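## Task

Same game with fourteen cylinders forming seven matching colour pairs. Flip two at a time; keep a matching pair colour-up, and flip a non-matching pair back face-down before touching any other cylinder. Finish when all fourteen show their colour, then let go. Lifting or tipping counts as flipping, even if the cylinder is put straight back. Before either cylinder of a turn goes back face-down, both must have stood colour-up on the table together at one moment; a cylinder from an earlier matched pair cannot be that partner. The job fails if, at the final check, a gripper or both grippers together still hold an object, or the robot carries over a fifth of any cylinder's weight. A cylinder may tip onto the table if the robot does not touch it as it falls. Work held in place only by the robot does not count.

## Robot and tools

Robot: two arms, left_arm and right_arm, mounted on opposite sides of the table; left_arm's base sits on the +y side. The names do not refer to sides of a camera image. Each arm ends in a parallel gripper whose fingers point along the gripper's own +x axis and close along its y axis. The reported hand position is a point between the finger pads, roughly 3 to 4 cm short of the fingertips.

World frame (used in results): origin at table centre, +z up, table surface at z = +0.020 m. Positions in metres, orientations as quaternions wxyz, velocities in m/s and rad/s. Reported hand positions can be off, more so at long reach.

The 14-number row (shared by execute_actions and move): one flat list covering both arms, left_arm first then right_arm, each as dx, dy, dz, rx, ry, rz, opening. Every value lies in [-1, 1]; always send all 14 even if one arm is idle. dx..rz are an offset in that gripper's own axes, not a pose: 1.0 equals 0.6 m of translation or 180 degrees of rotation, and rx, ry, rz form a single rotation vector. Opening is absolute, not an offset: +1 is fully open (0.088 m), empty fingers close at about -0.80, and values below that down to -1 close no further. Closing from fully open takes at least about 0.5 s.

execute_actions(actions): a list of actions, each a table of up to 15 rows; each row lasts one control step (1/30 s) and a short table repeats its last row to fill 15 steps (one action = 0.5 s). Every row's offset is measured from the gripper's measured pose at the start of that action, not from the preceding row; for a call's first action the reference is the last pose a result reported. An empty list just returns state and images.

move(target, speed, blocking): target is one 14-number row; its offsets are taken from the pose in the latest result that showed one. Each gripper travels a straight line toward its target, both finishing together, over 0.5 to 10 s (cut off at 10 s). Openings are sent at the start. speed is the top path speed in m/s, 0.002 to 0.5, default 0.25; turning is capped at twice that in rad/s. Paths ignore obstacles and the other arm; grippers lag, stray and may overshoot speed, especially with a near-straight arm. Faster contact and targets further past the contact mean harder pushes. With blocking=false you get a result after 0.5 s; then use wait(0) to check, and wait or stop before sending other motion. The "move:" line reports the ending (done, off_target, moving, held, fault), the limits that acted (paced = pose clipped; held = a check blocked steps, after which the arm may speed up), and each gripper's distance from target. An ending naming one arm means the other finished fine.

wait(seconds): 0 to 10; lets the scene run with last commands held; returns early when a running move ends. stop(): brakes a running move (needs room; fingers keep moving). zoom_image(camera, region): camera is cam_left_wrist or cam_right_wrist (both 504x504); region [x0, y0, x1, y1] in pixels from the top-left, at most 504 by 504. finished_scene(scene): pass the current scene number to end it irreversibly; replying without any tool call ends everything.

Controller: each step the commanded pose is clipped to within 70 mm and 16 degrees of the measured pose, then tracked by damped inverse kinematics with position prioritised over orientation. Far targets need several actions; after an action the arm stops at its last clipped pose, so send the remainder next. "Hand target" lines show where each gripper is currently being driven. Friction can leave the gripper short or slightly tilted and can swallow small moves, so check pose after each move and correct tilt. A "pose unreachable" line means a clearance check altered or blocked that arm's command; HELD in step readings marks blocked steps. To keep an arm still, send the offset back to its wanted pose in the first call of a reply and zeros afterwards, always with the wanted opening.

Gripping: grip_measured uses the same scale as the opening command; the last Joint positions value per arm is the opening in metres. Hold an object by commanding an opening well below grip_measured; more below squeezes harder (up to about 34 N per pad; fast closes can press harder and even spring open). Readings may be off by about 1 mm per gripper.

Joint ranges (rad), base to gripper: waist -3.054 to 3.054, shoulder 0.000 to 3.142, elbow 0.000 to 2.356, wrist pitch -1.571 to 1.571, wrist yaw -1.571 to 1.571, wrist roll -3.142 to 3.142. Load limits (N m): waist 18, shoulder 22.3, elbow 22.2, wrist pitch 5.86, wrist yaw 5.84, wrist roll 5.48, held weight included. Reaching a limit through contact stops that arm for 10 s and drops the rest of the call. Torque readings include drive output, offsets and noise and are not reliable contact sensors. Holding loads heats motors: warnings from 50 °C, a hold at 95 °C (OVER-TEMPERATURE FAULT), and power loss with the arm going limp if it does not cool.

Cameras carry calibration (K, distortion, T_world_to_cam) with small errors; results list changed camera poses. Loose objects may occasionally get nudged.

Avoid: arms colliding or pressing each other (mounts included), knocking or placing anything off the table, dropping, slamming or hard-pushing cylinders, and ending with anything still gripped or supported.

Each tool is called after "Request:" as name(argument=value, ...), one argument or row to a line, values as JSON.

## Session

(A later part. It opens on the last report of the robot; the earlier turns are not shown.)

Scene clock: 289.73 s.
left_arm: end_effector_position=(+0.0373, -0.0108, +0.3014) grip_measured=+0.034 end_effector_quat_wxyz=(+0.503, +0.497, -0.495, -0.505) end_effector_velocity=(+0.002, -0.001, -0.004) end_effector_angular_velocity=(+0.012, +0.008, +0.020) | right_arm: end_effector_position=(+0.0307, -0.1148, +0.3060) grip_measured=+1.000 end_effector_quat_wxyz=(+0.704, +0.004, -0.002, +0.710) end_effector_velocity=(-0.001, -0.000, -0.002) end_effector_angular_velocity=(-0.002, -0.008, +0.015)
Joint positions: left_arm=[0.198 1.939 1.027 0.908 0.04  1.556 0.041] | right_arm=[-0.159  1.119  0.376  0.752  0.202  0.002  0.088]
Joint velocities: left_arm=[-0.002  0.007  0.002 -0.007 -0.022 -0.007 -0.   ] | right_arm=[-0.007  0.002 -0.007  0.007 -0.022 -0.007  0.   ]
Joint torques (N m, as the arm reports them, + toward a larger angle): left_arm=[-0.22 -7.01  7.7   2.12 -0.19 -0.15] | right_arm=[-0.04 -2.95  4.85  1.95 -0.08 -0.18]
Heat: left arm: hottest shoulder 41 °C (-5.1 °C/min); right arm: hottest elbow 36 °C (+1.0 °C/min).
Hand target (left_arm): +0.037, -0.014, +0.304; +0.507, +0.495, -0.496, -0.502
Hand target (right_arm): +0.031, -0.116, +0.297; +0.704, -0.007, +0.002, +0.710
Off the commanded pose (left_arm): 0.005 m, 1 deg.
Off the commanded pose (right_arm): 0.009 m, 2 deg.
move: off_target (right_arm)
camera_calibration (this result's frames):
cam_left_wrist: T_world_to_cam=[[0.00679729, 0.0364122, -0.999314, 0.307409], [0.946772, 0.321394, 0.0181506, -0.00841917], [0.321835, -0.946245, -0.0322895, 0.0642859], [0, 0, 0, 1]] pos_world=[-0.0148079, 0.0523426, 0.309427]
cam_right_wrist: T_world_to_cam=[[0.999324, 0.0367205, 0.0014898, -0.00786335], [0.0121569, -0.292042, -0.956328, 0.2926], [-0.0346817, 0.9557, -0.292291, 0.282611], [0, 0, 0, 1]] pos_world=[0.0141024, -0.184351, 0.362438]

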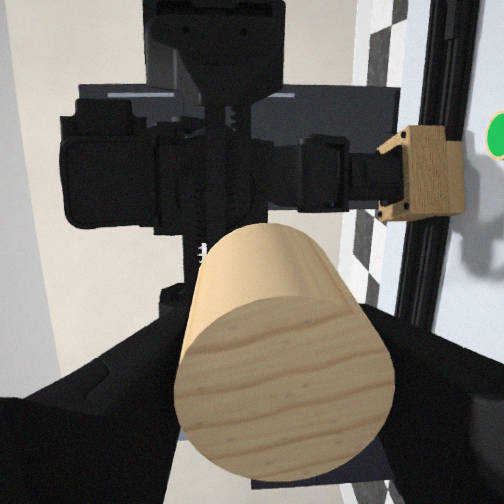

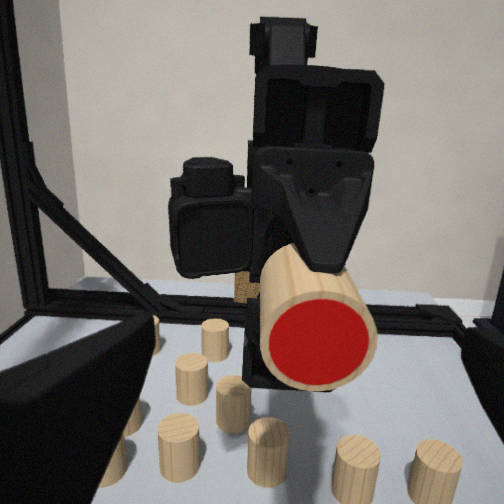

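Request:
move(
  target=[0,0,0,0,0,0,-0.3,0.086,-0.0095,-0.014,-0.002,0,-0.002,1],
  speed=0.13,
)

Request:
execute_actions(
  actions=[
    [[0,0,0,0,0,0,-0.3,0,0,0,0,0,0,-0.3]],
    [[0,0,0,0,0,0,-0.3,0,0,0,0,0,0,-0.3]],
    [[0,0,0,0,0,0,1,0,0,0,0,0,0,-0.3]],
  ],
)

Request:
move(
  target=[-0.18,0.02,0,0,0,0,1,0,0,0,0,0,0,-0.3],
  speed=0.25,
)

Request:
move(
  target=[-0.352,-0.258,-0.014,0,0,-0.497,0.5,-0.04,0.128,-0.225,0,0.502,0,-0.3],
  speed=0.3,
)

Scene clock: 294.97 s.
left_arm: end_effector_position=(+0.0371, -0.0110, +0.3011) grip_measured=+0.033 end_effector_quat_wxyz=(+0.503, +0.497, -0.495, -0.505) end_effector_velocity=(-0.000, +0.002, -0.004) end_effector_angular_velocity=(+0.022, -0.006, +0.005) | right_arm: end_effector_position=(+0.0358, -0.0665, +0.2963) grip_measured=+1.000 end_effector_quat_wxyz=(+0.707, +0.003, -0.001, +0.707) end_effector_velocity=(+0.002, +0.001, -0.000) end_effector_angular_velocity=(+0.002, -0.007, -0.010)
Joint positions: left_arm=[0.197 1.94  1.027 0.909 0.04  1.556 0.041] | right_arm=[-0.217  1.387  0.497  0.894  0.15   0.002  0.088]
Joint velocities: left_arm=[-0.002 -0.007 -0.007 -0.022 -0.007  0.007 -0.   ] | right_arm=[-0.002  0.007  0.002  0.007  0.007 -0.007  0.   ]
Joint torques (N m, as the arm reports them, + toward a larger angle): left_arm=[-0.05 -7.98  6.21  1.7   0.05 -0.04] | right_arm=[-0.29 -4.11  7.5   1.97 -0.13 -0.15]
Heat: left arm: hottest shoulder 42 °C (-4.0 °C/min); right arm: hottest elbow 35 °C (-1.0 °C/min).
Hand target (left_arm): +0.037, -0.011, +0.301; +0.503, +0.497, -0.495, -0.505
Hand target (right_arm): +0.036, -0.063, +0.298; +0.707, +0.002, -0.004, +0.708
Off the commanded pose (left_arm): 0.000 m, 0 deg.
Off the commanded pose (right_arm): 0.004 m, 0 deg.
move: done
camera_calibration (this result's frames):
cam_left_wrist: T_world_to_cam=[[0.00642991, 0.0364097, -0.999316, 0.307172], [0.9469, 0.321035, 0.0177894, -0.0080752], [0.321463, -0.946367, -0.0324121, 0.0642312], [0, 0, 0, 1]] pos_world=[-0.0149766, 0.0521948, 0.309187]
cam_right_wrist: T_world_to_cam=[[0.99955, 0.0298619, 0.00278053, -0.0155499], [0.0114898, -0.295647, -0.955228, 0.296916], [-0.0277029, 0.954831, -0.295857, 0.234511], [0, 0, 0, 1]] pos_world=[0.0186281, -0.135672, 0.353047]

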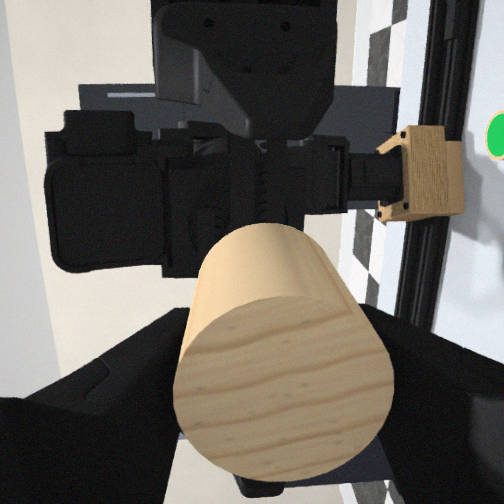

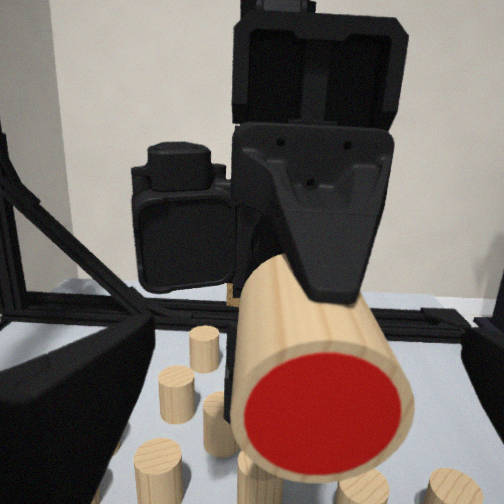

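Scene clock: 296.47 s.
left_arm: end_effector_position=(+0.0371, -0.0110, +0.3009) grip_measured=+1.000 end_effector_quat_wxyz=(+0.503, +0.497, -0.495, -0.505) end_effector_velocity=(-0.000, +0.001, -0.002) end_effector_angular_velocity=(+0.017, -0.007, +0.005) | right_arm: end_effector_position=(+0.0358, -0.0665, +0.2964) grip_measured=+0.030 end_effector_quat_wxyz=(+0.707, +0.003, -0.001, +0.708) end_effector_velocity=(-0.002, -0.000, -0.004) end_effector_angular_velocity=(-0.012, -0.024, +0.019)
Joint positions: left_arm=[0.197 1.941 1.027 0.909 0.04  1.556 0.088] | right_arm=[-0.217  1.387  0.497  0.895  0.15   0.002  0.04 ]
Joint velocities: left_arm=[-0.002 -0.007 -0.002 -0.022 -0.007  0.007  0.   ] | right_arm=[-0.002  0.002 -0.002 -0.007 -0.022 -0.022 -0.   ]
Joint torques (N m, as the arm reports them, + toward a larger angle): left_arm=[-0.01 -7.82  6.34  1.76  0.01 -0.06] | right_arm=[ 0.04 -5.27  6.14  1.86  0.01  0.  ]
Heat: left arm: hottest shoulder 42 °C (-4.0 °C/min); right arm: hottest elbow 35 °C (-1.0 °C/min).
Hand target (left_arm): +0.037, -0.011, +0.301; +0.503, +0.497, -0.495, -0.505
Hand target (right_arm): +0.036, -0.066, +0.296; +0.707, +0.003, -0.001, +0.708
Off the commanded pose (left_arm): 0.000 m, 0 deg.
Off the commanded pose (right_arm): 0.000 m, 0 deg.
Step readings (end_effector_position; steps 1 to 15: 1st action; 16 to 30: 2nd action; 31 to 45: 3rd action):
0: left_arm (+0.0371, -0.0110, +0.3011) | right_arm (+0.0358, -0.0665, +0.2963)
1: left_arm (+0.0371, -0.0110, +0.3011) | right_arm (+0.0358, -0.0665, +0.2964)
2: left_arm (+0.0371, -0.0110, +0.3011) | right_arm (+0.0358, -0.0665, +0.2964)
4: left_arm (+0.0371, -0.0110, +0.3011) | right_arm (+0.0358, -0.0665, +0.2964)
8: left_arm (+0.0371, -0.0110, +0.3011) | right_arm (+0.0358, -0.0665, +0.2964)
15: left_arm (+0.0371, -0.0110, +0.3011) | right_arm (+0.0358, -0.0665, +0.2964)
16: left_arm (+0.0371, -0.0110, +0.3011) | right_arm (+0.0358, -0.0665, +0.2964)
17: left_arm (+0.0371, -0.0110, +0.3011) | right_arm (+0.0358, -0.0665, +0.2964)
19: left_arm (+0.0371, -0.0110, +0.3011) | right_arm (+0.0358, -0.0665, +0.2964)
23: left_arm (+0.0371, -0.0110, +0.3009) | right_arm (+0.0358, -0.0665, +0.2964)
30: left_arm (+0.0371, -0.0110, +0.3009) | right_arm (+0.0358, -0.0665, +0.2964)
31: left_arm (+0.0371, -0.0110, +0.3009) | right_arm (+0.0358, -0.0665, +0.2964)
32: left_arm (+0.0371, -0.0110, +0.3009) | right_arm (+0.0358, -0.0665, +0.2964)
34: left_arm (+0.0371, -0.0110, +0.3011) | right_arm (+0.0358, -0.0664, +0.2963)
38: left_arm (+0.0371, -0.0110, +0.3009) | right_arm (+0.0358, -0.0664, +0.2963)
45: end_effector_position above
camera_calibration (this result's frames):
cam_left_wrist: T_world_to_cam=[[0.00641451, 0.0367906, -0.999302, 0.306979], [0.946901, 0.321028, 0.0178972, -0.00809478], [0.321462, -0.946355, -0.0327778, 0.064303], [0, 0, 0, 1]] pos_world=[-0.0149751, 0.0521582, 0.309017]
cam_right_wrist: T_world_to_cam=[[0.999539, 0.0302422, 0.00273636, -0.015454], [0.0115494, -0.295282, -0.95534, 0.29705], [-0.0280836, 0.954931, -0.295495, 0.234448], [0, 0, 0, 1]] pos_world=[0.0186003, -0.135701, 0.353105]

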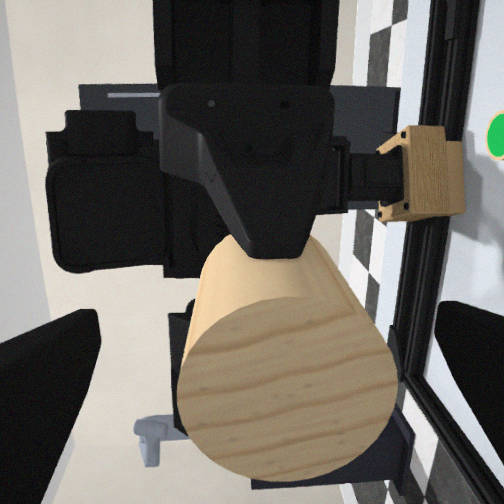

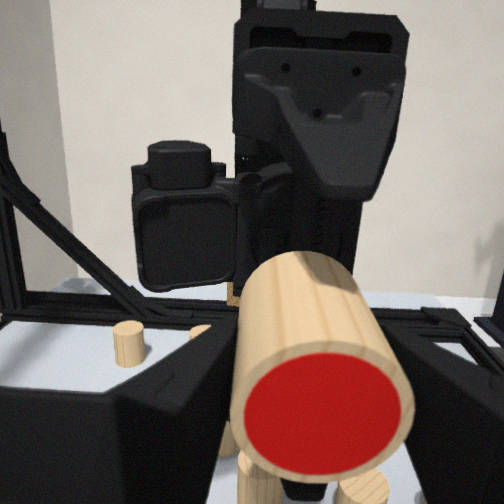

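Scene clock: 297.50 s.
left_arm: end_effector_position=(+0.0365, +0.0944, +0.3127) grip_measured=+1.000 end_effector_quat_wxyz=(+0.503, +0.499, -0.494, -0.504) end_effector_velocity=(-0.000, +0.003, -0.002) end_effector_angular_velocity=(+0.007, +0.008, +0.005) | right_arm: end_effector_position=(+0.0358, -0.0664, +0.2963) grip_measured=+0.028 end_effector_quat_wxyz=(+0.707, +0.003, -0.001, +0.708) end_effector_velocity=(-0.000, -0.001, -0.002) end_effector_angular_velocity=(-0.007, -0.008, +0.005)
Joint positions: left_arm=[0.209 1.551 0.608 0.937 0.048 1.556 0.088] | right_arm=[-0.217  1.387  0.497  0.895  0.15   0.002  0.04 ]
Joint velocities: left_arm=[-0.002 -0.012 -0.012 -0.007 -0.007 -0.007  0.   ] | right_arm=[-0.002 -0.002 -0.002 -0.007 -0.007 -0.007 -0.   ]
Joint torques (N m, as the arm reports them, + toward a larger angle): left_arm=[ 0.2  -6.17  5.54  1.57  0.19 -0.03] | right_arm=[ 0.07 -5.27  6.13  1.85  0.    0.01]
Heat: left arm: hottest shoulder 42 °C (-4.0 °C/min); right arm: hottest elbow 35 °C (-1.0 °C/min).
Hand target (left_arm): +0.037, +0.097, +0.314; +0.503, +0.497, -0.495, -0.505
Hand target (right_arm): +0.036, -0.066, +0.296; +0.707, +0.003, -0.001, +0.708
Off the commanded pose (left_arm): 0.003 m, 0 deg.
Off the commanded pose (right_arm): 0.000 m, 0 deg.
move: done
camera_calibration (this result's frames):
cam_left_wrist: T_world_to_cam=[[0.00617325, 0.0383334, -0.999246, 0.314689], [0.945795, 0.324249, 0.018282, -0.0419857], [0.324706, -0.945195, -0.0342539, 0.164934], [0, 0, 0, 1]] pos_world=[-0.015788, 0.157446, 0.320869]
cam_right_wrist: T_world_to_cam=[[0.999539, 0.0302432, 0.00278241, -0.0154622], [0.0116044, -0.295642, -0.955228, 0.296869], [-0.0280666, 0.95482, -0.295856, 0.234466], [0, 0, 0, 1]] pos_world=[0.0185908, -0.135638, 0.352989]

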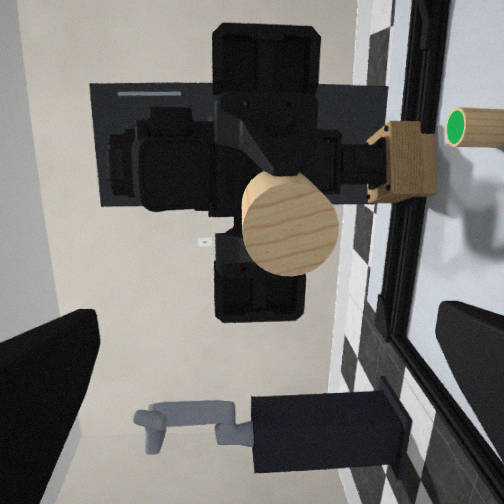

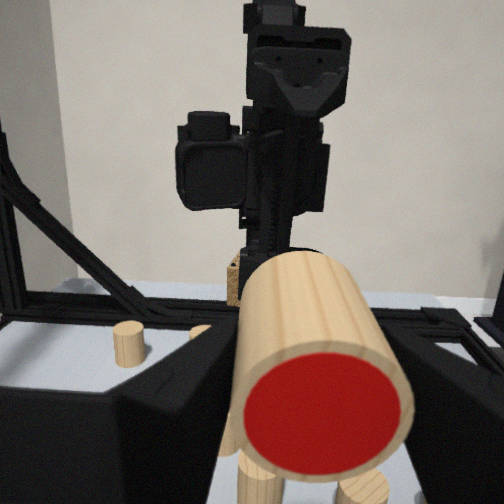

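Scene clock: 300.57 s.
left_arm: end_effector_position=(+0.0392, +0.3080, +0.1578) grip_measured=+0.500 end_effector_quat_wxyz=(+0.006, +0.698, +0.003, -0.716) end_effector_velocity=(+0.000, +0.006, -0.001) end_effector_angular_velocity=(+0.027, -0.005, -0.010) | right_arm: end_effector_position=(-0.0382, -0.0914, +0.1625) grip_measured=+0.026 end_effector_quat_wxyz=(+0.504, -0.500, +0.497, +0.499) end_effector_velocity=(-0.001, +0.000, +0.009) end_effector_angular_velocity=(-0.009, +0.020, +0.015)
Joint positions: left_arm=[ 0.257  1.416  0.777 -0.93   0.026  1.659  0.063] | right_arm=[-0.07   2.004  1.577 -1.139  0.009  0.301  0.04 ]
Joint velocities: left_arm=[-0.002  0.002 -0.002 -0.022 -0.007  0.007 -0.   ] | right_arm=[-0.007 -0.002  0.032 -0.037 -0.022 -0.022 -0.   ]
Joint torques (N m, as the arm reports them, + toward a larger angle): left_arm=[ 0.24 -2.97  6.7   0.   -0.14  0.11] | right_arm=[ 0.28 -8.04  6.96 -0.08 -0.11  0.15]
Heat: left arm: hottest shoulder 42 °C (-4.0 °C/min); right arm: hottest elbow 36 °C (+0.0 °C/min).
Hand target (left_arm): +0.041, +0.306, +0.159; +0.005, +0.700, +0.003, -0.714
Hand target (right_arm): -0.040, -0.090, +0.160; +0.503, -0.500, +0.500, +0.497
Off the commanded pose (left_arm): 0.003 m, 1 deg.
Off the commanded pose (right_arm): 0.004 m, 1 deg.
move: done
camera_calibration (this result's frames):
cam_left_wrist: T_world_to_cam=[[0.0100984, 0.999578, 0.0272226, -0.306451], [0.954741, -0.0177316, 0.29691, -0.049866], [0.297267, 0.0229922, -0.954517, 0.208773], [0, 0, 0, 1]] pos_world=[-0.0113576, 0.300637, 0.222425]
cam_right_wrist: T_world_to_cam=[[0.999762, 0.00296731, -0.0216012, 0.061045], [0.00920008, -0.955596, 0.294536, -0.100941], [-0.0197681, -0.294665, -0.955396, 0.209968], [0, 0, 0, 1]] pos_world=[-0.0559511, -0.0347696, 0.231652]

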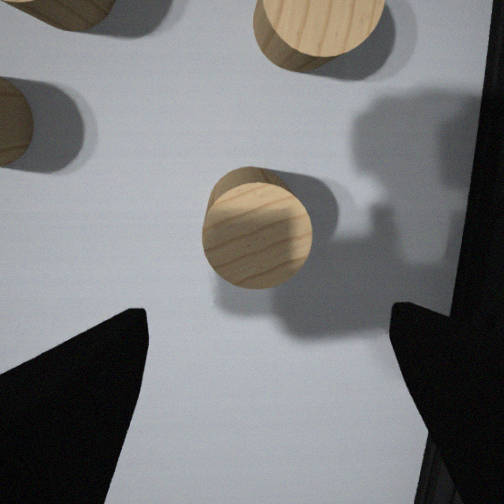

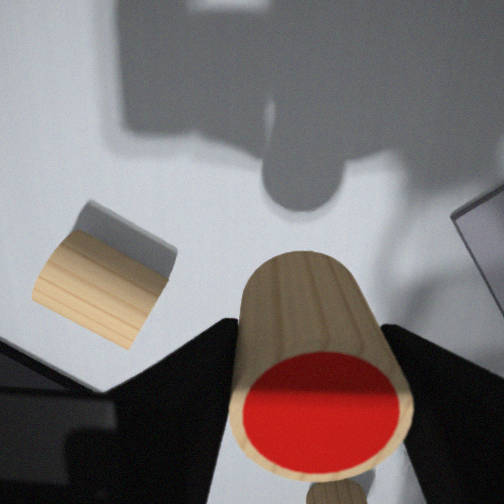

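Request:
move(
  target=[0.004,0,0.009,0.003,0.011,0,0.5,0.141,0,-0.006,0,0.005,0,-0.3],
  speed=0.09,
)

Scene clock: 303.93 s.
left_arm: end_effector_position=(+0.0334, +0.3067, +0.1569) grip_measured=+0.500 end_effector_quat_wxyz=(+0.003, +0.708, -0.002, -0.706) end_effector_velocity=(-0.001, +0.002, -0.001) end_effector_angular_velocity=(+0.013, -0.007, +0.000) | right_arm: end_effector_position=(-0.0387, -0.0905, +0.0861) grip_measured=+0.025 end_effector_quat_wxyz=(+0.505, -0.497, +0.496, +0.502) end_effector_velocity=(+0.001, -0.004, -0.001) end_effector_angular_velocity=(-0.014, +0.003, +0.005)
Joint positions: left_arm=[ 0.21   1.417  0.773 -0.92  -0.002  1.622  0.063] | right_arm=[-0.07   2.096  1.394 -0.859  0.007  0.301  0.04 ]
Joint velocities: left_arm=[-0.007  0.002 -0.002 -0.007 -0.007 -0.007 -0.   ] | right_arm=[-0.002 -0.002 -0.007 -0.007 -0.007 -0.007 -0.   ]
Joint torques (N m, as the arm reports them, + toward a larger angle): left_arm=[-0.28 -3.51  4.93  0.43 -0.14 -0.1 ] | right_arm=[-0.02 -8.19  3.72  0.44 -0.09 -0.04]
Heat: left arm: hottest shoulder 41 °C (-5.1 °C/min); right arm: hottest elbow 36 °C (+0.0 °C/min).
Hand target (left_arm): +0.034, +0.308, +0.156; +0.003, +0.710, -0.000, -0.704
Hand target (right_arm): -0.038, -0.095, +0.078; +0.500, -0.504, +0.501, +0.495
Off the commanded pose (left_arm): 0.002 m, 0 deg.
Off the commanded pose (right_arm): 0.009 m, 1 deg.
move: off_target (right_arm)
camera_calibration (this result's frames):
cam_left_wrist: T_world_to_cam=[[0.0195282, 0.99949, 0.025255, -0.305121], [0.945849, -0.0266546, 0.323511, -0.0452803], [0.324019, 0.0175698, -0.945887, 0.20897], [0, 0, 0, 1]] pos_world=[-0.0189235, 0.300087, 0.220016]
cam_right_wrist: T_world_to_cam=[[0.999681, 0.00312084, -0.0250596, 0.060205], [0.0102246, -0.957379, 0.288654, -0.0772235], [-0.0230906, -0.288818, -0.957105, 0.137755], [0, 0, 0, 1]] pos_world=[-0.0562154, -0.0343339, 0.155646]

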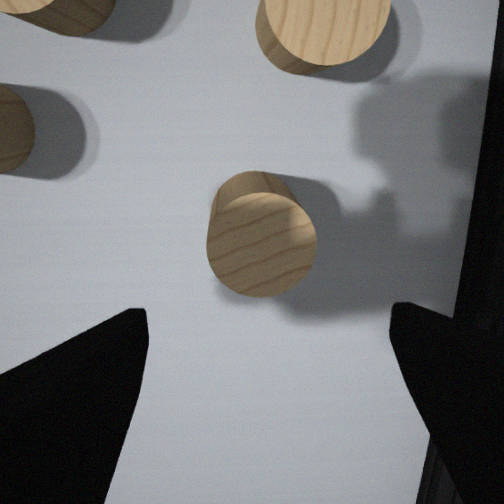

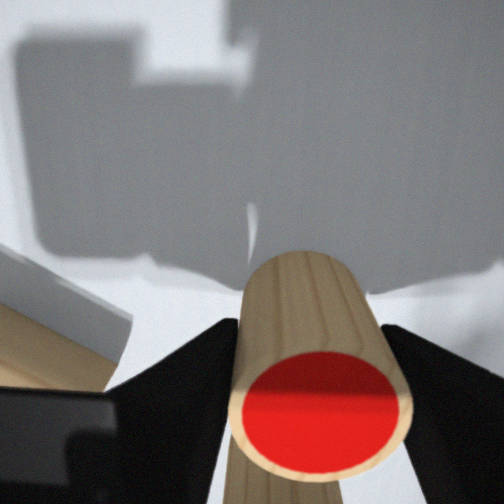

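Request:
move(
  target=[0.143,-0.007,0.003,0,0,-0.004,0.5,0.012,0,-0.003,0,0.004,0,-0.3],
  speed=0.1,
)

Scene clock: 306.93 s.
left_arm: end_effector_position=(+0.0329, +0.3086, +0.0735) grip_measured=+0.500 end_effector_quat_wxyz=(+0.001, +0.708, -0.001, -0.706) end_effector_velocity=(+0.003, +0.001, -0.002) end_effector_angular_velocity=(+0.004, -0.022, -0.010) | right_arm: end_effector_position=(-0.0392, -0.0899, +0.0859) grip_measured=+0.025 end_effector_quat_wxyz=(+0.504, -0.496, +0.497, +0.503) end_effector_velocity=(+0.001, -0.003, +0.001) end_effector_angular_velocity=(-0.009, +0.005, +0.005)
Joint positions: left_arm=[ 0.208  1.642  0.58  -0.506 -0.002  1.621  0.063] | right_arm=[-0.07   2.096  1.394 -0.854  0.005  0.301  0.04 ]
Joint velocities: left_arm=[-0.002  0.007 -0.002  0.007 -0.022  0.007 -0.   ] | right_arm=[-0.002 -0.007 -0.007 -0.007 -0.007 -0.007 -0.   ]
Joint torques (N m, as the arm reports them, + toward a larger angle): left_arm=[-0.23 -3.2   3.7   0.42  0.04 -0.1 ] | right_arm=[ 0.   -8.16  4.24  0.62 -0.04 -0.02]
Heat: left arm: hottest shoulder 41 °C (-5.1 °C/min); right arm: hottest elbow 35 °C (-1.0 °C/min).
Hand target (left_arm): +0.032, +0.311, +0.071; -0.001, +0.708, +0.003, -0.706
Hand target (right_arm): -0.039, -0.092, +0.079; +0.501, -0.501, +0.500, +0.498
Off the commanded pose (left_arm): 0.003 m, 0 deg.
Off the commanded pose (right_arm): 0.007 m, 1 deg.
move: done
camera_calibration (this result's frames):
cam_left_wrist: T_world_to_cam=[[0.0206787, 0.999341, 0.0298164, -0.305244], [0.945896, -0.0292143, 0.323152, -0.0168901], [0.32381, 0.0215208, -0.945877, 0.129058], [0, 0, 0, 1]] pos_world=[-0.0195019, 0.301772, 0.136632]
cam_right_wrist: T_world_to_cam=[[0.999596, 0.00321847, -0.0282473, 0.0610266], [0.0111704, -0.958128, 0.286122, -0.0763786], [-0.0261437, -0.286322, -0.957777, 0.137876], [0, 0, 0, 1]] pos_world=[-0.0565441, -0.0339, 0.155632]

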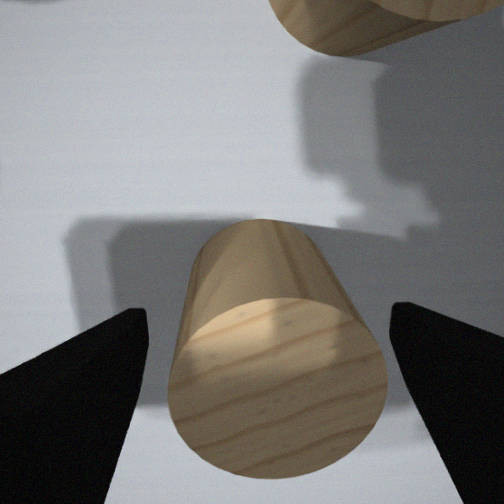

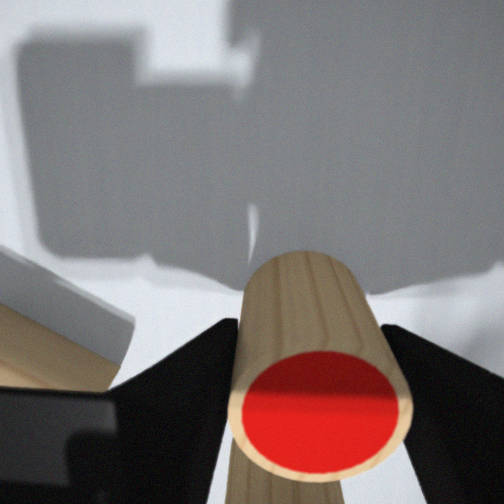

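Request:
execute_actions(
  actions=[
    [[0,0,0,0,0,0,-0.3,0,0,0,0,0,0,0.5]],
    [[0,0,0,0,0,0,-0.3,0,0,0,0,0,0,0.5]],
  ],
)

Request:
move(
  target=[-0.13,0,0,0,0,0.004,-0.3,-0.135,0,0,0,0,0,0.5],
  speed=0.2,
)

Request:
move(
  target=[-0.265,0.54,-0.004,0,0,0.505,-0.3,-0.22,-0.122,-0.044,0,-0.497,0,1],
  speed=0.3,
)

Scene clock: 311.10 s.
left_arm: end_effector_position=(+0.0328, +0.3090, +0.0733) grip_measured=+0.035 end_effector_quat_wxyz=(+0.001, +0.708, +0.000, -0.706) end_effector_velocity=(+0.002, +0.000, +0.001) end_effector_angular_velocity=(+0.003, -0.007, +0.024) | right_arm: end_effector_position=(-0.0394, -0.0896, +0.0859) grip_measured=+0.500 end_effector_quat_wxyz=(+0.504, -0.495, +0.497, +0.504) end_effector_velocity=(-0.002, -0.003, +0.000) end_effector_angular_velocity=(-0.013, +0.019, -0.009)
Joint positions: left_arm=[ 0.208  1.643  0.58  -0.507 -0.002  1.621  0.041] | right_arm=[-0.07   2.096  1.394 -0.853  0.004  0.301  0.063]
Joint velocities: left_arm=[ 0.002 -0.002  0.002 -0.007 -0.007 -0.022 -0.   ] | right_arm=[-0.002 -0.002 -0.002 -0.007 -0.022  0.007 -0.   ]
Joint torques (N m, as the arm reports them, + toward a larger angle): left_arm=[-0.06 -4.09  4.28  0.21  0.03  0.03] | right_arm=[ 0.05 -9.7   5.09  0.14  0.   -0.02]
Heat: left arm: hottest shoulder 40 °C (-5.0 °C/min); right arm: hottest shoulder 35 °C (-1.0 °C/min).
Hand target (left_arm): +0.033, +0.309, +0.073; +0.001, +0.708, +0.000, -0.706
Hand target (right_arm): -0.039, -0.090, +0.086; +0.504, -0.495, +0.497, +0.504
Off the commanded pose (left_arm): 0.000 m, 0 deg.
Off the commanded pose (right_arm): 0.000 m, 0 deg.
Step readings (end_effector_position; steps 1 to 15: 1st action; 16 to 30: 2nd action):
0: left_arm (+0.0329, +0.3086, +0.0733) | right_arm (-0.0394, -0.0896, +0.0859)
1: left_arm (+0.0329, +0.3086, +0.0733) | right_arm (-0.0394, -0.0896, +0.0859)
2: left_arm (+0.0329, +0.3087, +0.0733) | right_arm (-0.0394, -0.0896, +0.0859)
4: left_arm (+0.0329, +0.3087, +0.0733) | right_arm (-0.0394, -0.0896, +0.0859)
8: left_arm (+0.0328, +0.3090, +0.0733) | right_arm (-0.0394, -0.0896, +0.0859)
15: left_arm (+0.0328, +0.3090, +0.0733) | right_arm (-0.0394, -0.0896, +0.0859)
16: left_arm (+0.0328, +0.3090, +0.0733) | right_arm (-0.0394, -0.0896, +0.0859)
17: left_arm (+0.0328, +0.3090, +0.0733) | right_arm (-0.0394, -0.0896, +0.0859)
19: left_arm (+0.0328, +0.3090, +0.0733) | right_arm (-0.0394, -0.0896, +0.0859)
23: left_arm (+0.0328, +0.3090, +0.0733) | right_arm (-0.0394, -0.0896, +0.0859)
30: end_effector_position above
camera_calibration (this result's frames):
cam_left_wrist: T_world_to_cam=[[0.0202999, 0.999303, 0.0313369, -0.305667], [0.945933, -0.0293456, 0.323033, -0.0167471], [0.323728, 0.023085, -0.945869, 0.128375], [0, 0, 0, 1]] pos_world=[-0.0195119, 0.301999, 0.136414]
cam_right_wrist: T_world_to_cam=[[0.999562, 0.00326532, -0.0294208, 0.061337], [0.0115175, -0.95848, 0.284926, -0.0760202], [-0.0272688, -0.28514, -0.958098, 0.138045], [0, 0, 0, 1]] pos_world=[-0.0566702, -0.0337019, 0.155726]

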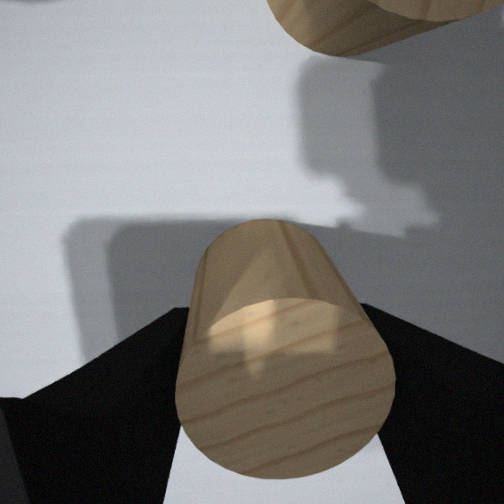

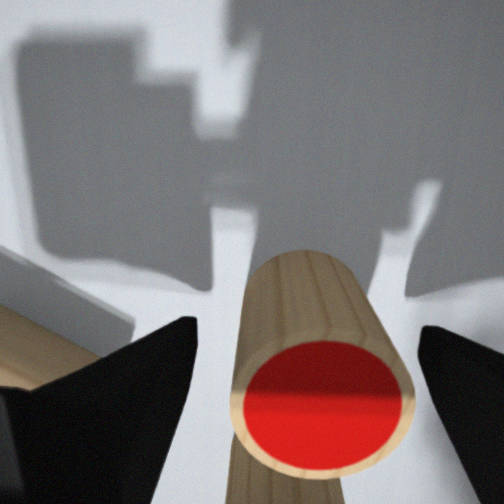

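Scene clock: 312.03 s.
left_arm: end_effector_position=(+0.0327, +0.3120, +0.1467) grip_measured=+0.034 end_effector_quat_wxyz=(-0.001, +0.708, +0.002, -0.706) end_effector_velocity=(+0.000, +0.007, +0.002) end_effector_angular_velocity=(+0.027, -0.006, -0.010) | right_arm: end_effector_position=(-0.0384, -0.0930, +0.1624) grip_measured=+0.500 end_effector_quat_wxyz=(+0.502, -0.499, +0.499, +0.500) end_effector_velocity=(+0.002, -0.007, +0.001) end_effector_angular_velocity=(-0.033, -0.002, +0.005)
Joint positions: left_arm=[ 0.208  1.423  0.735 -0.885 -0.002  1.621  0.041] | right_arm=[-0.07   2.     1.569 -1.137  0.004  0.301  0.063]
Joint velocities: left_arm=[-0.002 -0.007  0.002 -0.037 -0.007  0.007 -0.   ] | right_arm=[-0.002 -0.002  0.002 -0.037 -0.007 -0.007 -0.   ]
Joint torques (N m, as the arm reports them, + toward a larger angle): left_arm=[-0.32 -4.46  6.67 -0.01  0.05 -0.02] | right_arm=[ 0.08 -9.91  6.92 -0.08  0.02  0.02]
Heat: left arm: hottest shoulder 40 °C (-5.0 °C/min); right arm: hottest shoulder 36 °C (+0.0 °C/min).
Hand target (left_arm): +0.032, +0.309, +0.151; +0.005, +0.708, -0.004, -0.706
Hand target (right_arm): -0.039, -0.091, +0.167; +0.504, -0.495, +0.497, +0.503
Off the commanded pose (left_arm): 0.005 m, 1 deg.
Off the commanded pose (right_arm): 0.005 m, 1 deg.
move: done
camera_calibration (this result's frames):
cam_left_wrist: T_world_to_cam=[[0.020307, 0.999163, 0.0355201, -0.311525], [0.946002, -0.0306987, 0.322705, -0.039758], [0.323525, 0.0270489, -0.945833, 0.196549], [0, 0, 0, 1]] pos_world=[-0.0196513, 0.304727, 0.209798]
cam_right_wrist: T_world_to_cam=[[0.999664, 0.00293337, -0.025757, 0.0619374], [0.0104412, -0.954983, 0.296478, -0.102662], [-0.0237278, -0.296647, -0.954692, 0.208922], [0, 0, 0, 1]] pos_world=[-0.0558874, -0.0362458, 0.231488]

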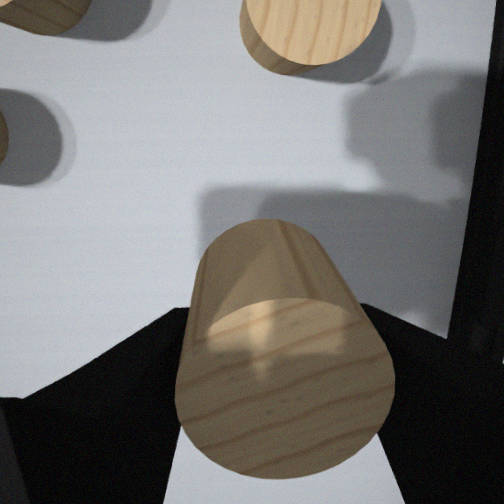

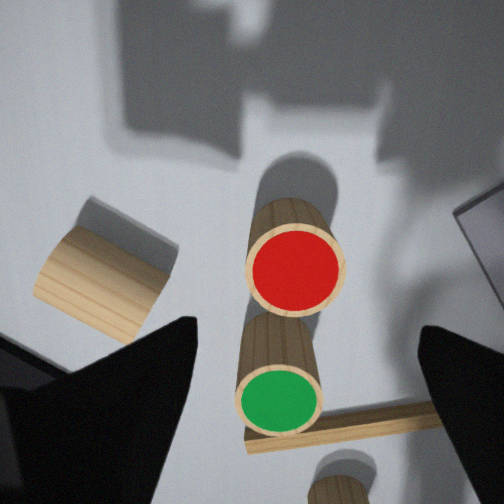

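Scene clock: 315.27 s.
left_arm: end_effector_position=(+0.0357, -0.0094, +0.3019) grip_measured=+0.033 end_effector_quat_wxyz=(+0.498, +0.502, -0.503, -0.497) end_effector_velocity=(+0.002, -0.001, -0.001) end_effector_angular_velocity=(-0.002, -0.007, +0.010) | right_arm: end_effector_position=(+0.0341, -0.1190, +0.3036) grip_measured=+1.000 end_effector_quat_wxyz=(+0.706, +0.011, +0.000, +0.709) end_effector_velocity=(+0.002, -0.000, -0.002) end_effector_angular_velocity=(-0.007, -0.023, -0.010)
Joint positions: left_arm=[0.193 1.937 1.019 0.92  0.035 1.581 0.041] | right_arm=[-0.169  1.104  0.352  0.767  0.195  0.013  0.088]
Joint velocities: left_arm=[ 0.002  0.007  0.002  0.007 -0.007  0.007 -0.   ] | right_arm=[-0.002 -0.002 -0.002 -0.007  0.007 -0.022  0.   ]
Joint torques (N m, as the arm reports them, + toward a larger angle): left_arm=[-0.31 -6.95  7.62  2.1   0.21 -0.15] | right_arm=[-0.22 -2.84  4.49  2.02 -0.1  -0.22]
Heat: left arm: hottest shoulder 40 °C (-4.0 °C/min); right arm: hottest shoulder 36 °C (+0.0 °C/min).
Hand target (left_arm): +0.034, -0.012, +0.304; +0.500, +0.497, -0.506, -0.497
Hand target (right_arm): +0.035, -0.120, +0.295; +0.705, -0.000, +0.004, +0.709
Off the commanded pose (left_arm): 0.004 m, 1 deg.
Off the commanded pose (right_arm): 0.009 m, 2 deg.
move: off_target (right_arm)
camera_calibration (this result's frames):
cam_left_wrist: T_world_to_cam=[[0.0313964, 0.0303628, -0.999046, 0.306883], [0.9457, 0.322628, 0.0395252, -0.0137576], [0.32352, -0.946039, -0.0185848, 0.0619822], [0, 0, 0, 1]] pos_world=[-0.0166769, 0.0537583, 0.308286]
cam_right_wrist: T_world_to_cam=[[0.999389, 0.0334385, -0.0101407, -0.00788551], [-0.00013963, -0.286387, -0.958114, 0.290758], [-0.034942, 0.95753, -0.286208, 0.284413], [0, 0, 0, 1]] pos_world=[0.0178593, -0.188801, 0.359901]

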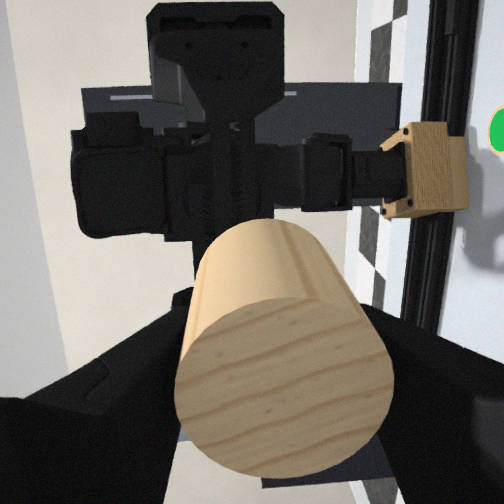

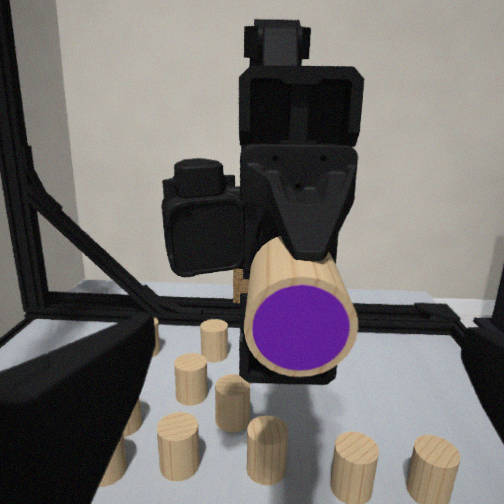

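Request:
move(
  target=[0,0,0,0,0,0,-0.3,0.095,0,-0.009,-0.007,0.003,0,1],
  speed=0.13,
)

Request:
execute_actions(
  actions=[
    [[0,0,0,0,0,0,-0.3,0,0,0,0,0,0,-0.3]],
    [[0,0,0,0,0,0,-0.3,0,0,0,0,0,0,-0.3]],
    [[0,0,0,0,0,0,1,0,0,0,0,0,0,-0.3]],
  ],
)

Request:
move(
  target=[-0.12,0.01,0,0,0,0,1,0,0,0,0,0,0,-0.3],
  speed=0.25,
)

Request:
move(
  target=[0,0,0,0,0,0,1,-0.325,-0.09,-0.26,0,0.502,0,-0.3],
  speed=0.3,
)

Scene clock: 319.70 s.
left_arm: end_effector_position=(+0.0357, -0.0096, +0.3016) grip_measured=+0.032 end_effector_quat_wxyz=(+0.498, +0.502, -0.502, -0.497) end_effector_velocity=(-0.000, +0.001, +0.001) end_effector_angular_velocity=(+0.002, +0.022, +0.005) | right_arm: end_effector_position=(+0.0335, -0.0654, +0.2976) grip_measured=+1.000 end_effector_quat_wxyz=(+0.706, +0.001, -0.001, +0.708) end_effector_velocity=(-0.000, +0.001, -0.003) end_effector_angular_velocity=(-0.012, -0.009, +0.005)
Joint positions: left_arm=[0.193 1.938 1.019 0.92  0.035 1.58  0.041] | right_arm=[-0.21   1.387  0.507  0.883  0.154 -0.001  0.088]
Joint velocities: left_arm=[-0.002 -0.007 -0.002 -0.007 -0.007 -0.022 -0.   ] | right_arm=[-0.002  0.007  0.002 -0.007 -0.007 -0.007  0.   ]
Joint torques (N m, as the arm reports them, + toward a larger angle): left_arm=[-0.09 -7.82  6.18  1.7   0.   -0.04] | right_arm=[-0.23 -4.25  7.37  1.99 -0.1  -0.18]
Heat: left arm: hottest shoulder 41 °C (-3.0 °C/min); right arm: hottest shoulder 35 °C (-1.0 °C/min).
Hand target (left_arm): +0.036, -0.009, +0.302; +0.498, +0.502, -0.502, -0.497
Hand target (right_arm): +0.034, -0.062, +0.299; +0.706, -0.000, -0.004, +0.709
Off the commanded pose (left_arm): 0.000 m, 0 deg.
Off the commanded pose (right_arm): 0.004 m, 0 deg.
move: done
camera_calibration (this result's frames):
cam_left_wrist: T_world_to_cam=[[0.0310015, 0.0307431, -0.999046, 0.306565], [0.945716, 0.322612, 0.0392741, -0.0136226], [0.323512, -0.946032, -0.0190727, 0.0619688], [0, 0, 0, 1]] pos_world=[-0.0166685, 0.0535945, 0.30799]
cam_right_wrist: T_world_to_cam=[[0.999442, 0.0329139, 0.00576438, -0.0139638], [0.0153224, -0.298121, -0.954405, 0.297948], [-0.0296947, 0.95396, -0.298459, 0.23454], [0, 0, 0, 1]] pos_world=[0.0163553, -0.134458, 0.354444]

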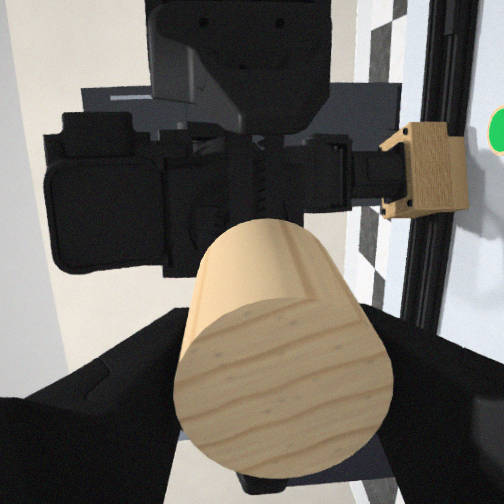

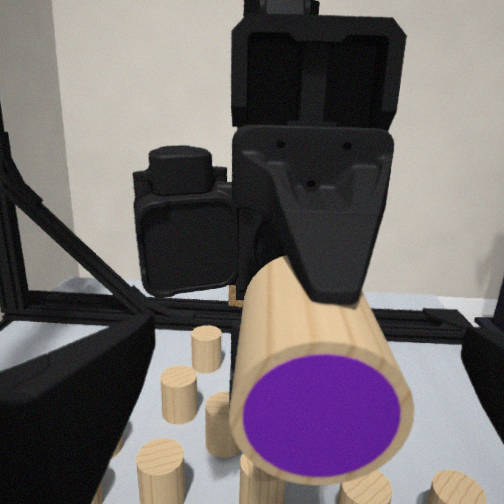

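Scene clock: 321.20 s.
left_arm: end_effector_position=(+0.0357, -0.0096, +0.3016) grip_measured=+1.000 end_effector_quat_wxyz=(+0.498, +0.502, -0.502, -0.497) end_effector_velocity=(+0.002, +0.000, -0.004) end_effector_angular_velocity=(+0.012, +0.022, +0.010) | right_arm: end_effector_position=(+0.0336, -0.0652, +0.2976) grip_measured=+0.024 end_effector_quat_wxyz=(+0.706, +0.001, -0.001, +0.708) end_effector_velocity=(+0.002, +0.000, -0.007) end_effector_angular_velocity=(-0.027, -0.012, -0.000)
Joint positions: left_arm=[0.193 1.938 1.019 0.92  0.035 1.58  0.088] | right_arm=[-0.211  1.387  0.507  0.883  0.154 -0.001  0.04 ]
Joint velocities: left_arm=[ 0.002  0.002 -0.002 -0.007 -0.007 -0.022  0.   ] | right_arm=[-0.007  0.002 -0.002 -0.022 -0.007 -0.007 -0.   ]
Joint torques (N m, as the arm reports them, + toward a larger angle): left_arm=[-0.07 -7.69  6.23  1.74 -0.02 -0.05] | right_arm=[ 0.09 -5.3   6.12  1.84  0.   -0.01]
Heat: left arm: hottest shoulder 41 °C (-3.0 °C/min); right arm: hottest shoulder 35 °C (-1.0 °C/min).
Hand target (left_arm): +0.036, -0.010, +0.302; +0.498, +0.502, -0.502, -0.497
Hand target (right_arm): +0.034, -0.065, +0.298; +0.706, +0.001, -0.001, +0.708
Off the commanded pose (left_arm): 0.000 m, 0 deg.
Off the commanded pose (right_arm): 0.000 m, 0 deg.
Step readings (end_effector_position; steps 1 to 15: 1st action; 16 to 30: 2nd action; 31 to 45: 3rd action):
0: left_arm (+0.0357, -0.0096, +0.3016) | right_arm (+0.0335, -0.0654, +0.2976)
1: left_arm (+0.0357, -0.0096, +0.3016) | right_arm (+0.0335, -0.0653, +0.2976)
2: left_arm (+0.0357, -0.0096, +0.3016) | right_arm (+0.0335, -0.0653, +0.2976)
4: left_arm (+0.0357, -0.0096, +0.3016) | right_arm (+0.0335, -0.0653, +0.2976)
8: left_arm (+0.0357, -0.0096, +0.3016) | right_arm (+0.0335, -0.0653, +0.2976)
15: left_arm (+0.0357, -0.0096, +0.3016) | right_arm (+0.0336, -0.0652, +0.2976)
16: left_arm (+0.0357, -0.0096, +0.3016) | right_arm (+0.0336, -0.0652, +0.2976)
17: left_arm (+0.0357, -0.0096, +0.3016) | right_arm (+0.0336, -0.0652, +0.2976)
19: left_arm (+0.0357, -0.0096, +0.3016) | right_arm (+0.0336, -0.0652, +0.2976)
23: left_arm (+0.0357, -0.0096, +0.3016) | right_arm (+0.0336, -0.0652, +0.2976)
30: left_arm (+0.0357, -0.0096, +0.3016) | right_arm (+0.0336, -0.0652, +0.2976)
31: left_arm (+0.0357, -0.0096, +0.3016) | right_arm (+0.0336, -0.0652, +0.2976)
32: left_arm (+0.0357, -0.0096, +0.3016) | right_arm (+0.0336, -0.0652, +0.2976)
34: left_arm (+0.0357, -0.0096, +0.3017) | right_arm (+0.0336, -0.0652, +0.2976)
38: left_arm (+0.0357, -0.0096, +0.3017) | right_arm (+0.0336, -0.0652, +0.2976)
45: end_effector_position above
camera_calibration (this result's frames):
cam_left_wrist: T_world_to_cam=[[0.0310138, 0.0307312, -0.999046, 0.306566], [0.945839, 0.322252, 0.0392747, -0.0135763], [0.323151, -0.946155, -0.0190726, 0.0619989], [0, 0, 0, 1]] pos_world=[-0.0167018, 0.0536144, 0.30799]
cam_right_wrist: T_world_to_cam=[[0.999454, 0.0325326, 0.00576438, -0.0141258], [0.0152087, -0.298127, -0.954405, 0.298001], [-0.0293308, 0.953972, -0.298459, 0.234431], [0, 0, 0, 1]] pos_world=[0.0164619, -0.134339, 0.354463]

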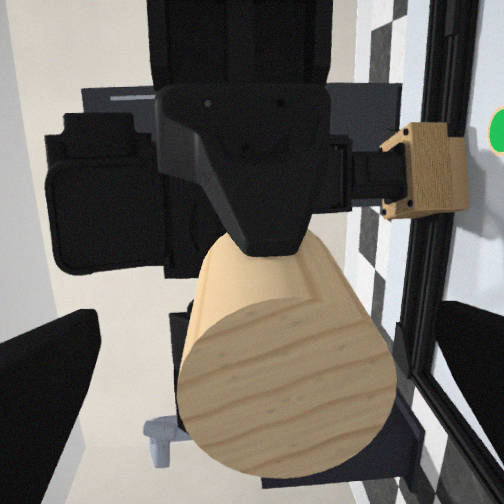

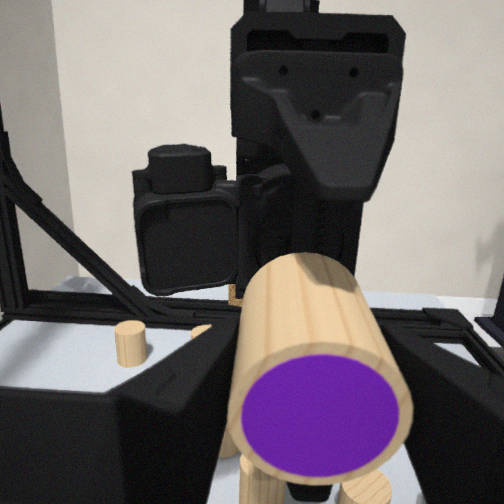

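Scene clock: 322.13 s.
left_arm: end_effector_position=(+0.0349, +0.0599, +0.3042) grip_measured=+1.000 end_effector_quat_wxyz=(+0.497, +0.505, -0.499, -0.498) end_effector_velocity=(-0.002, +0.002, +0.001) end_effector_angular_velocity=(+0.002, +0.007, -0.010) | right_arm: end_effector_position=(+0.0336, -0.0652, +0.2976) grip_measured=+0.024 end_effector_quat_wxyz=(+0.706, +0.001, -0.001, +0.708) end_effector_velocity=(-0.000, -0.000, -0.002) end_effector_angular_velocity=(-0.007, +0.006, +0.015)
Joint positions: left_arm=[0.197 1.702 0.727 0.967 0.035 1.58  0.088] | right_arm=[-0.211  1.387  0.507  0.883  0.154 -0.001  0.04 ]
Joint velocities: left_arm=[-0.002 -0.012 -0.007 -0.007  0.007 -0.007  0.   ] | right_arm=[-0.007 -0.002 -0.002 -0.007 -0.022  0.007 -0.   ]
Joint torques (N m, as the arm reports them, + toward a larger angle): left_arm=[ 0.17 -7.19  5.3   1.95  0.21 -0.02] | right_arm=[ 0.02 -5.27  6.17  1.84  0.    0.  ]
Heat: left arm: hottest shoulder 41 °C (-3.0 °C/min); right arm: hottest shoulder 35 °C (-1.0 °C/min).
Hand target (left_arm): +0.035, +0.062, +0.308; +0.498, +0.502, -0.502, -0.497
Hand target (right_arm): +0.034, -0.065, +0.298; +0.706, +0.001, -0.001, +0.708
Off the commanded pose (left_arm): 0.004 m, 1 deg.
Off the commanded pose (right_arm): 0.000 m, 0 deg.
move: done
camera_calibration (this result's frames):
cam_left_wrist: T_world_to_cam=[[0.0305582, 0.0395949, -0.998748, 0.306492], [0.944741, 0.325142, 0.0417958, -0.0361938], [0.32639, -0.944836, -0.0274712, 0.130402], [0, 0, 0, 1]] pos_world=[-0.017734, 0.122841, 0.311203]
cam_right_wrist: T_world_to_cam=[[0.999454, 0.0325326, 0.00576438, -0.0141258], [0.0152087, -0.298127, -0.954405, 0.298001], [-0.0293308, 0.953972, -0.298459, 0.234431], [0, 0, 0, 1]] pos_world=[0.0164619, -0.134339, 0.354463]

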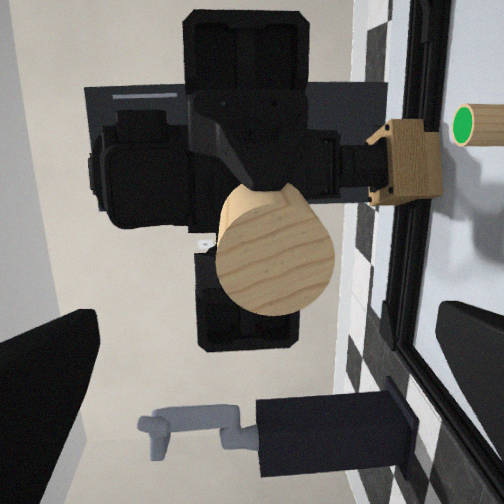

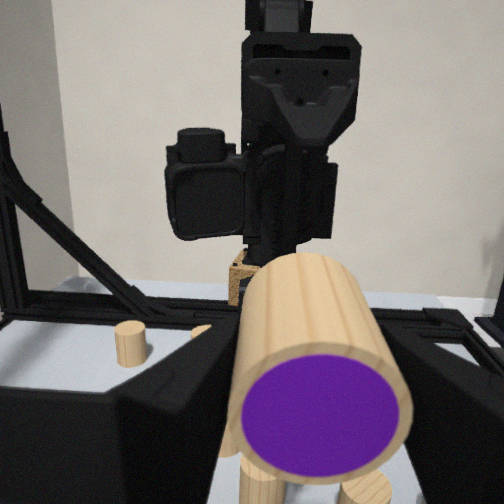

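Scene clock: 325.20 s.
left_arm: end_effector_position=(+0.0348, +0.0599, +0.3044) grip_measured=+1.000 end_effector_quat_wxyz=(+0.497, +0.505, -0.499, -0.498) end_effector_velocity=(+0.002, +0.001, -0.002) end_effector_angular_velocity=(+0.007, +0.007, +0.020) | right_arm: end_effector_position=(+0.0885, -0.2619, +0.1402) grip_measured=+0.024 end_effector_quat_wxyz=(+0.503, -0.501, +0.501, +0.495) end_effector_velocity=(+0.002, -0.005, -0.001) end_effector_angular_velocity=(-0.028, -0.005, +0.015)
Joint positions: left_arm=[0.197 1.701 0.727 0.967 0.035 1.58  0.088] | right_arm=[-0.447  1.33   0.741 -0.985  0.008 -0.071  0.04 ]
Joint velocities: left_arm=[-0.002 -0.002 -0.002 -0.007 -0.022 -0.007  0.   ] | right_arm=[-0.007  0.007  0.002 -0.022  0.007 -0.022 -0.   ]
Joint torques (N m, as the arm reports them, + toward a larger angle): left_arm=[-0.03 -5.92  6.13  1.75  0.03 -0.06] | right_arm=[-0.17 -3.43  6.91 -0.08  0.09 -0.16]
Heat: left arm: hottest shoulder 41 °C (-3.0 °C/min); right arm: hottest shoulder 35 °C (+0.0 °C/min).
Hand target (left_arm): +0.035, +0.060, +0.304; +0.497, +0.505, -0.499, -0.498
Hand target (right_arm): +0.090, -0.259, +0.142; +0.503, -0.503, +0.499, +0.495
Off the commanded pose (left_arm): 0.000 m, 0 deg.
Off the commanded pose (right_arm): 0.002 m, 1 deg.
move: done
camera_calibration (this result's frames):
cam_left_wrist: T_world_to_cam=[[0.0305734, 0.0392142, -0.998763, 0.306685], [0.944741, 0.325157, 0.0416863, -0.0361784], [0.32639, -0.944846, -0.0271061, 0.13033], [0, 0, 0, 1]] pos_world=[-0.0177355, 0.122879, 0.311346]
cam_right_wrist: T_world_to_cam=[[0.999774, -0.00221171, -0.0211623, -0.0670288], [0.00432736, -0.952661, 0.304003, -0.258617], [-0.0208329, -0.304025, -0.952436, 0.138136], [0, 0, 0, 1]] pos_world=[0.0710105, -0.204526, 0.208767]

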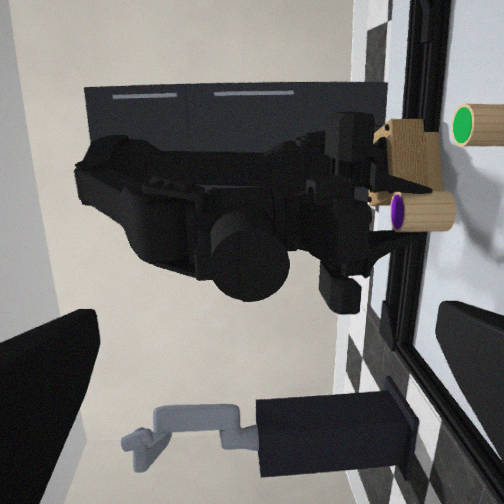

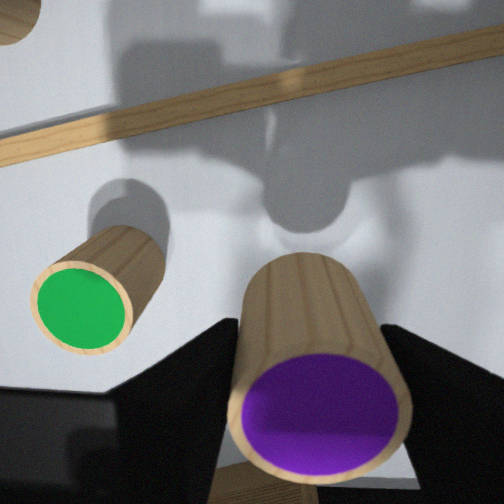

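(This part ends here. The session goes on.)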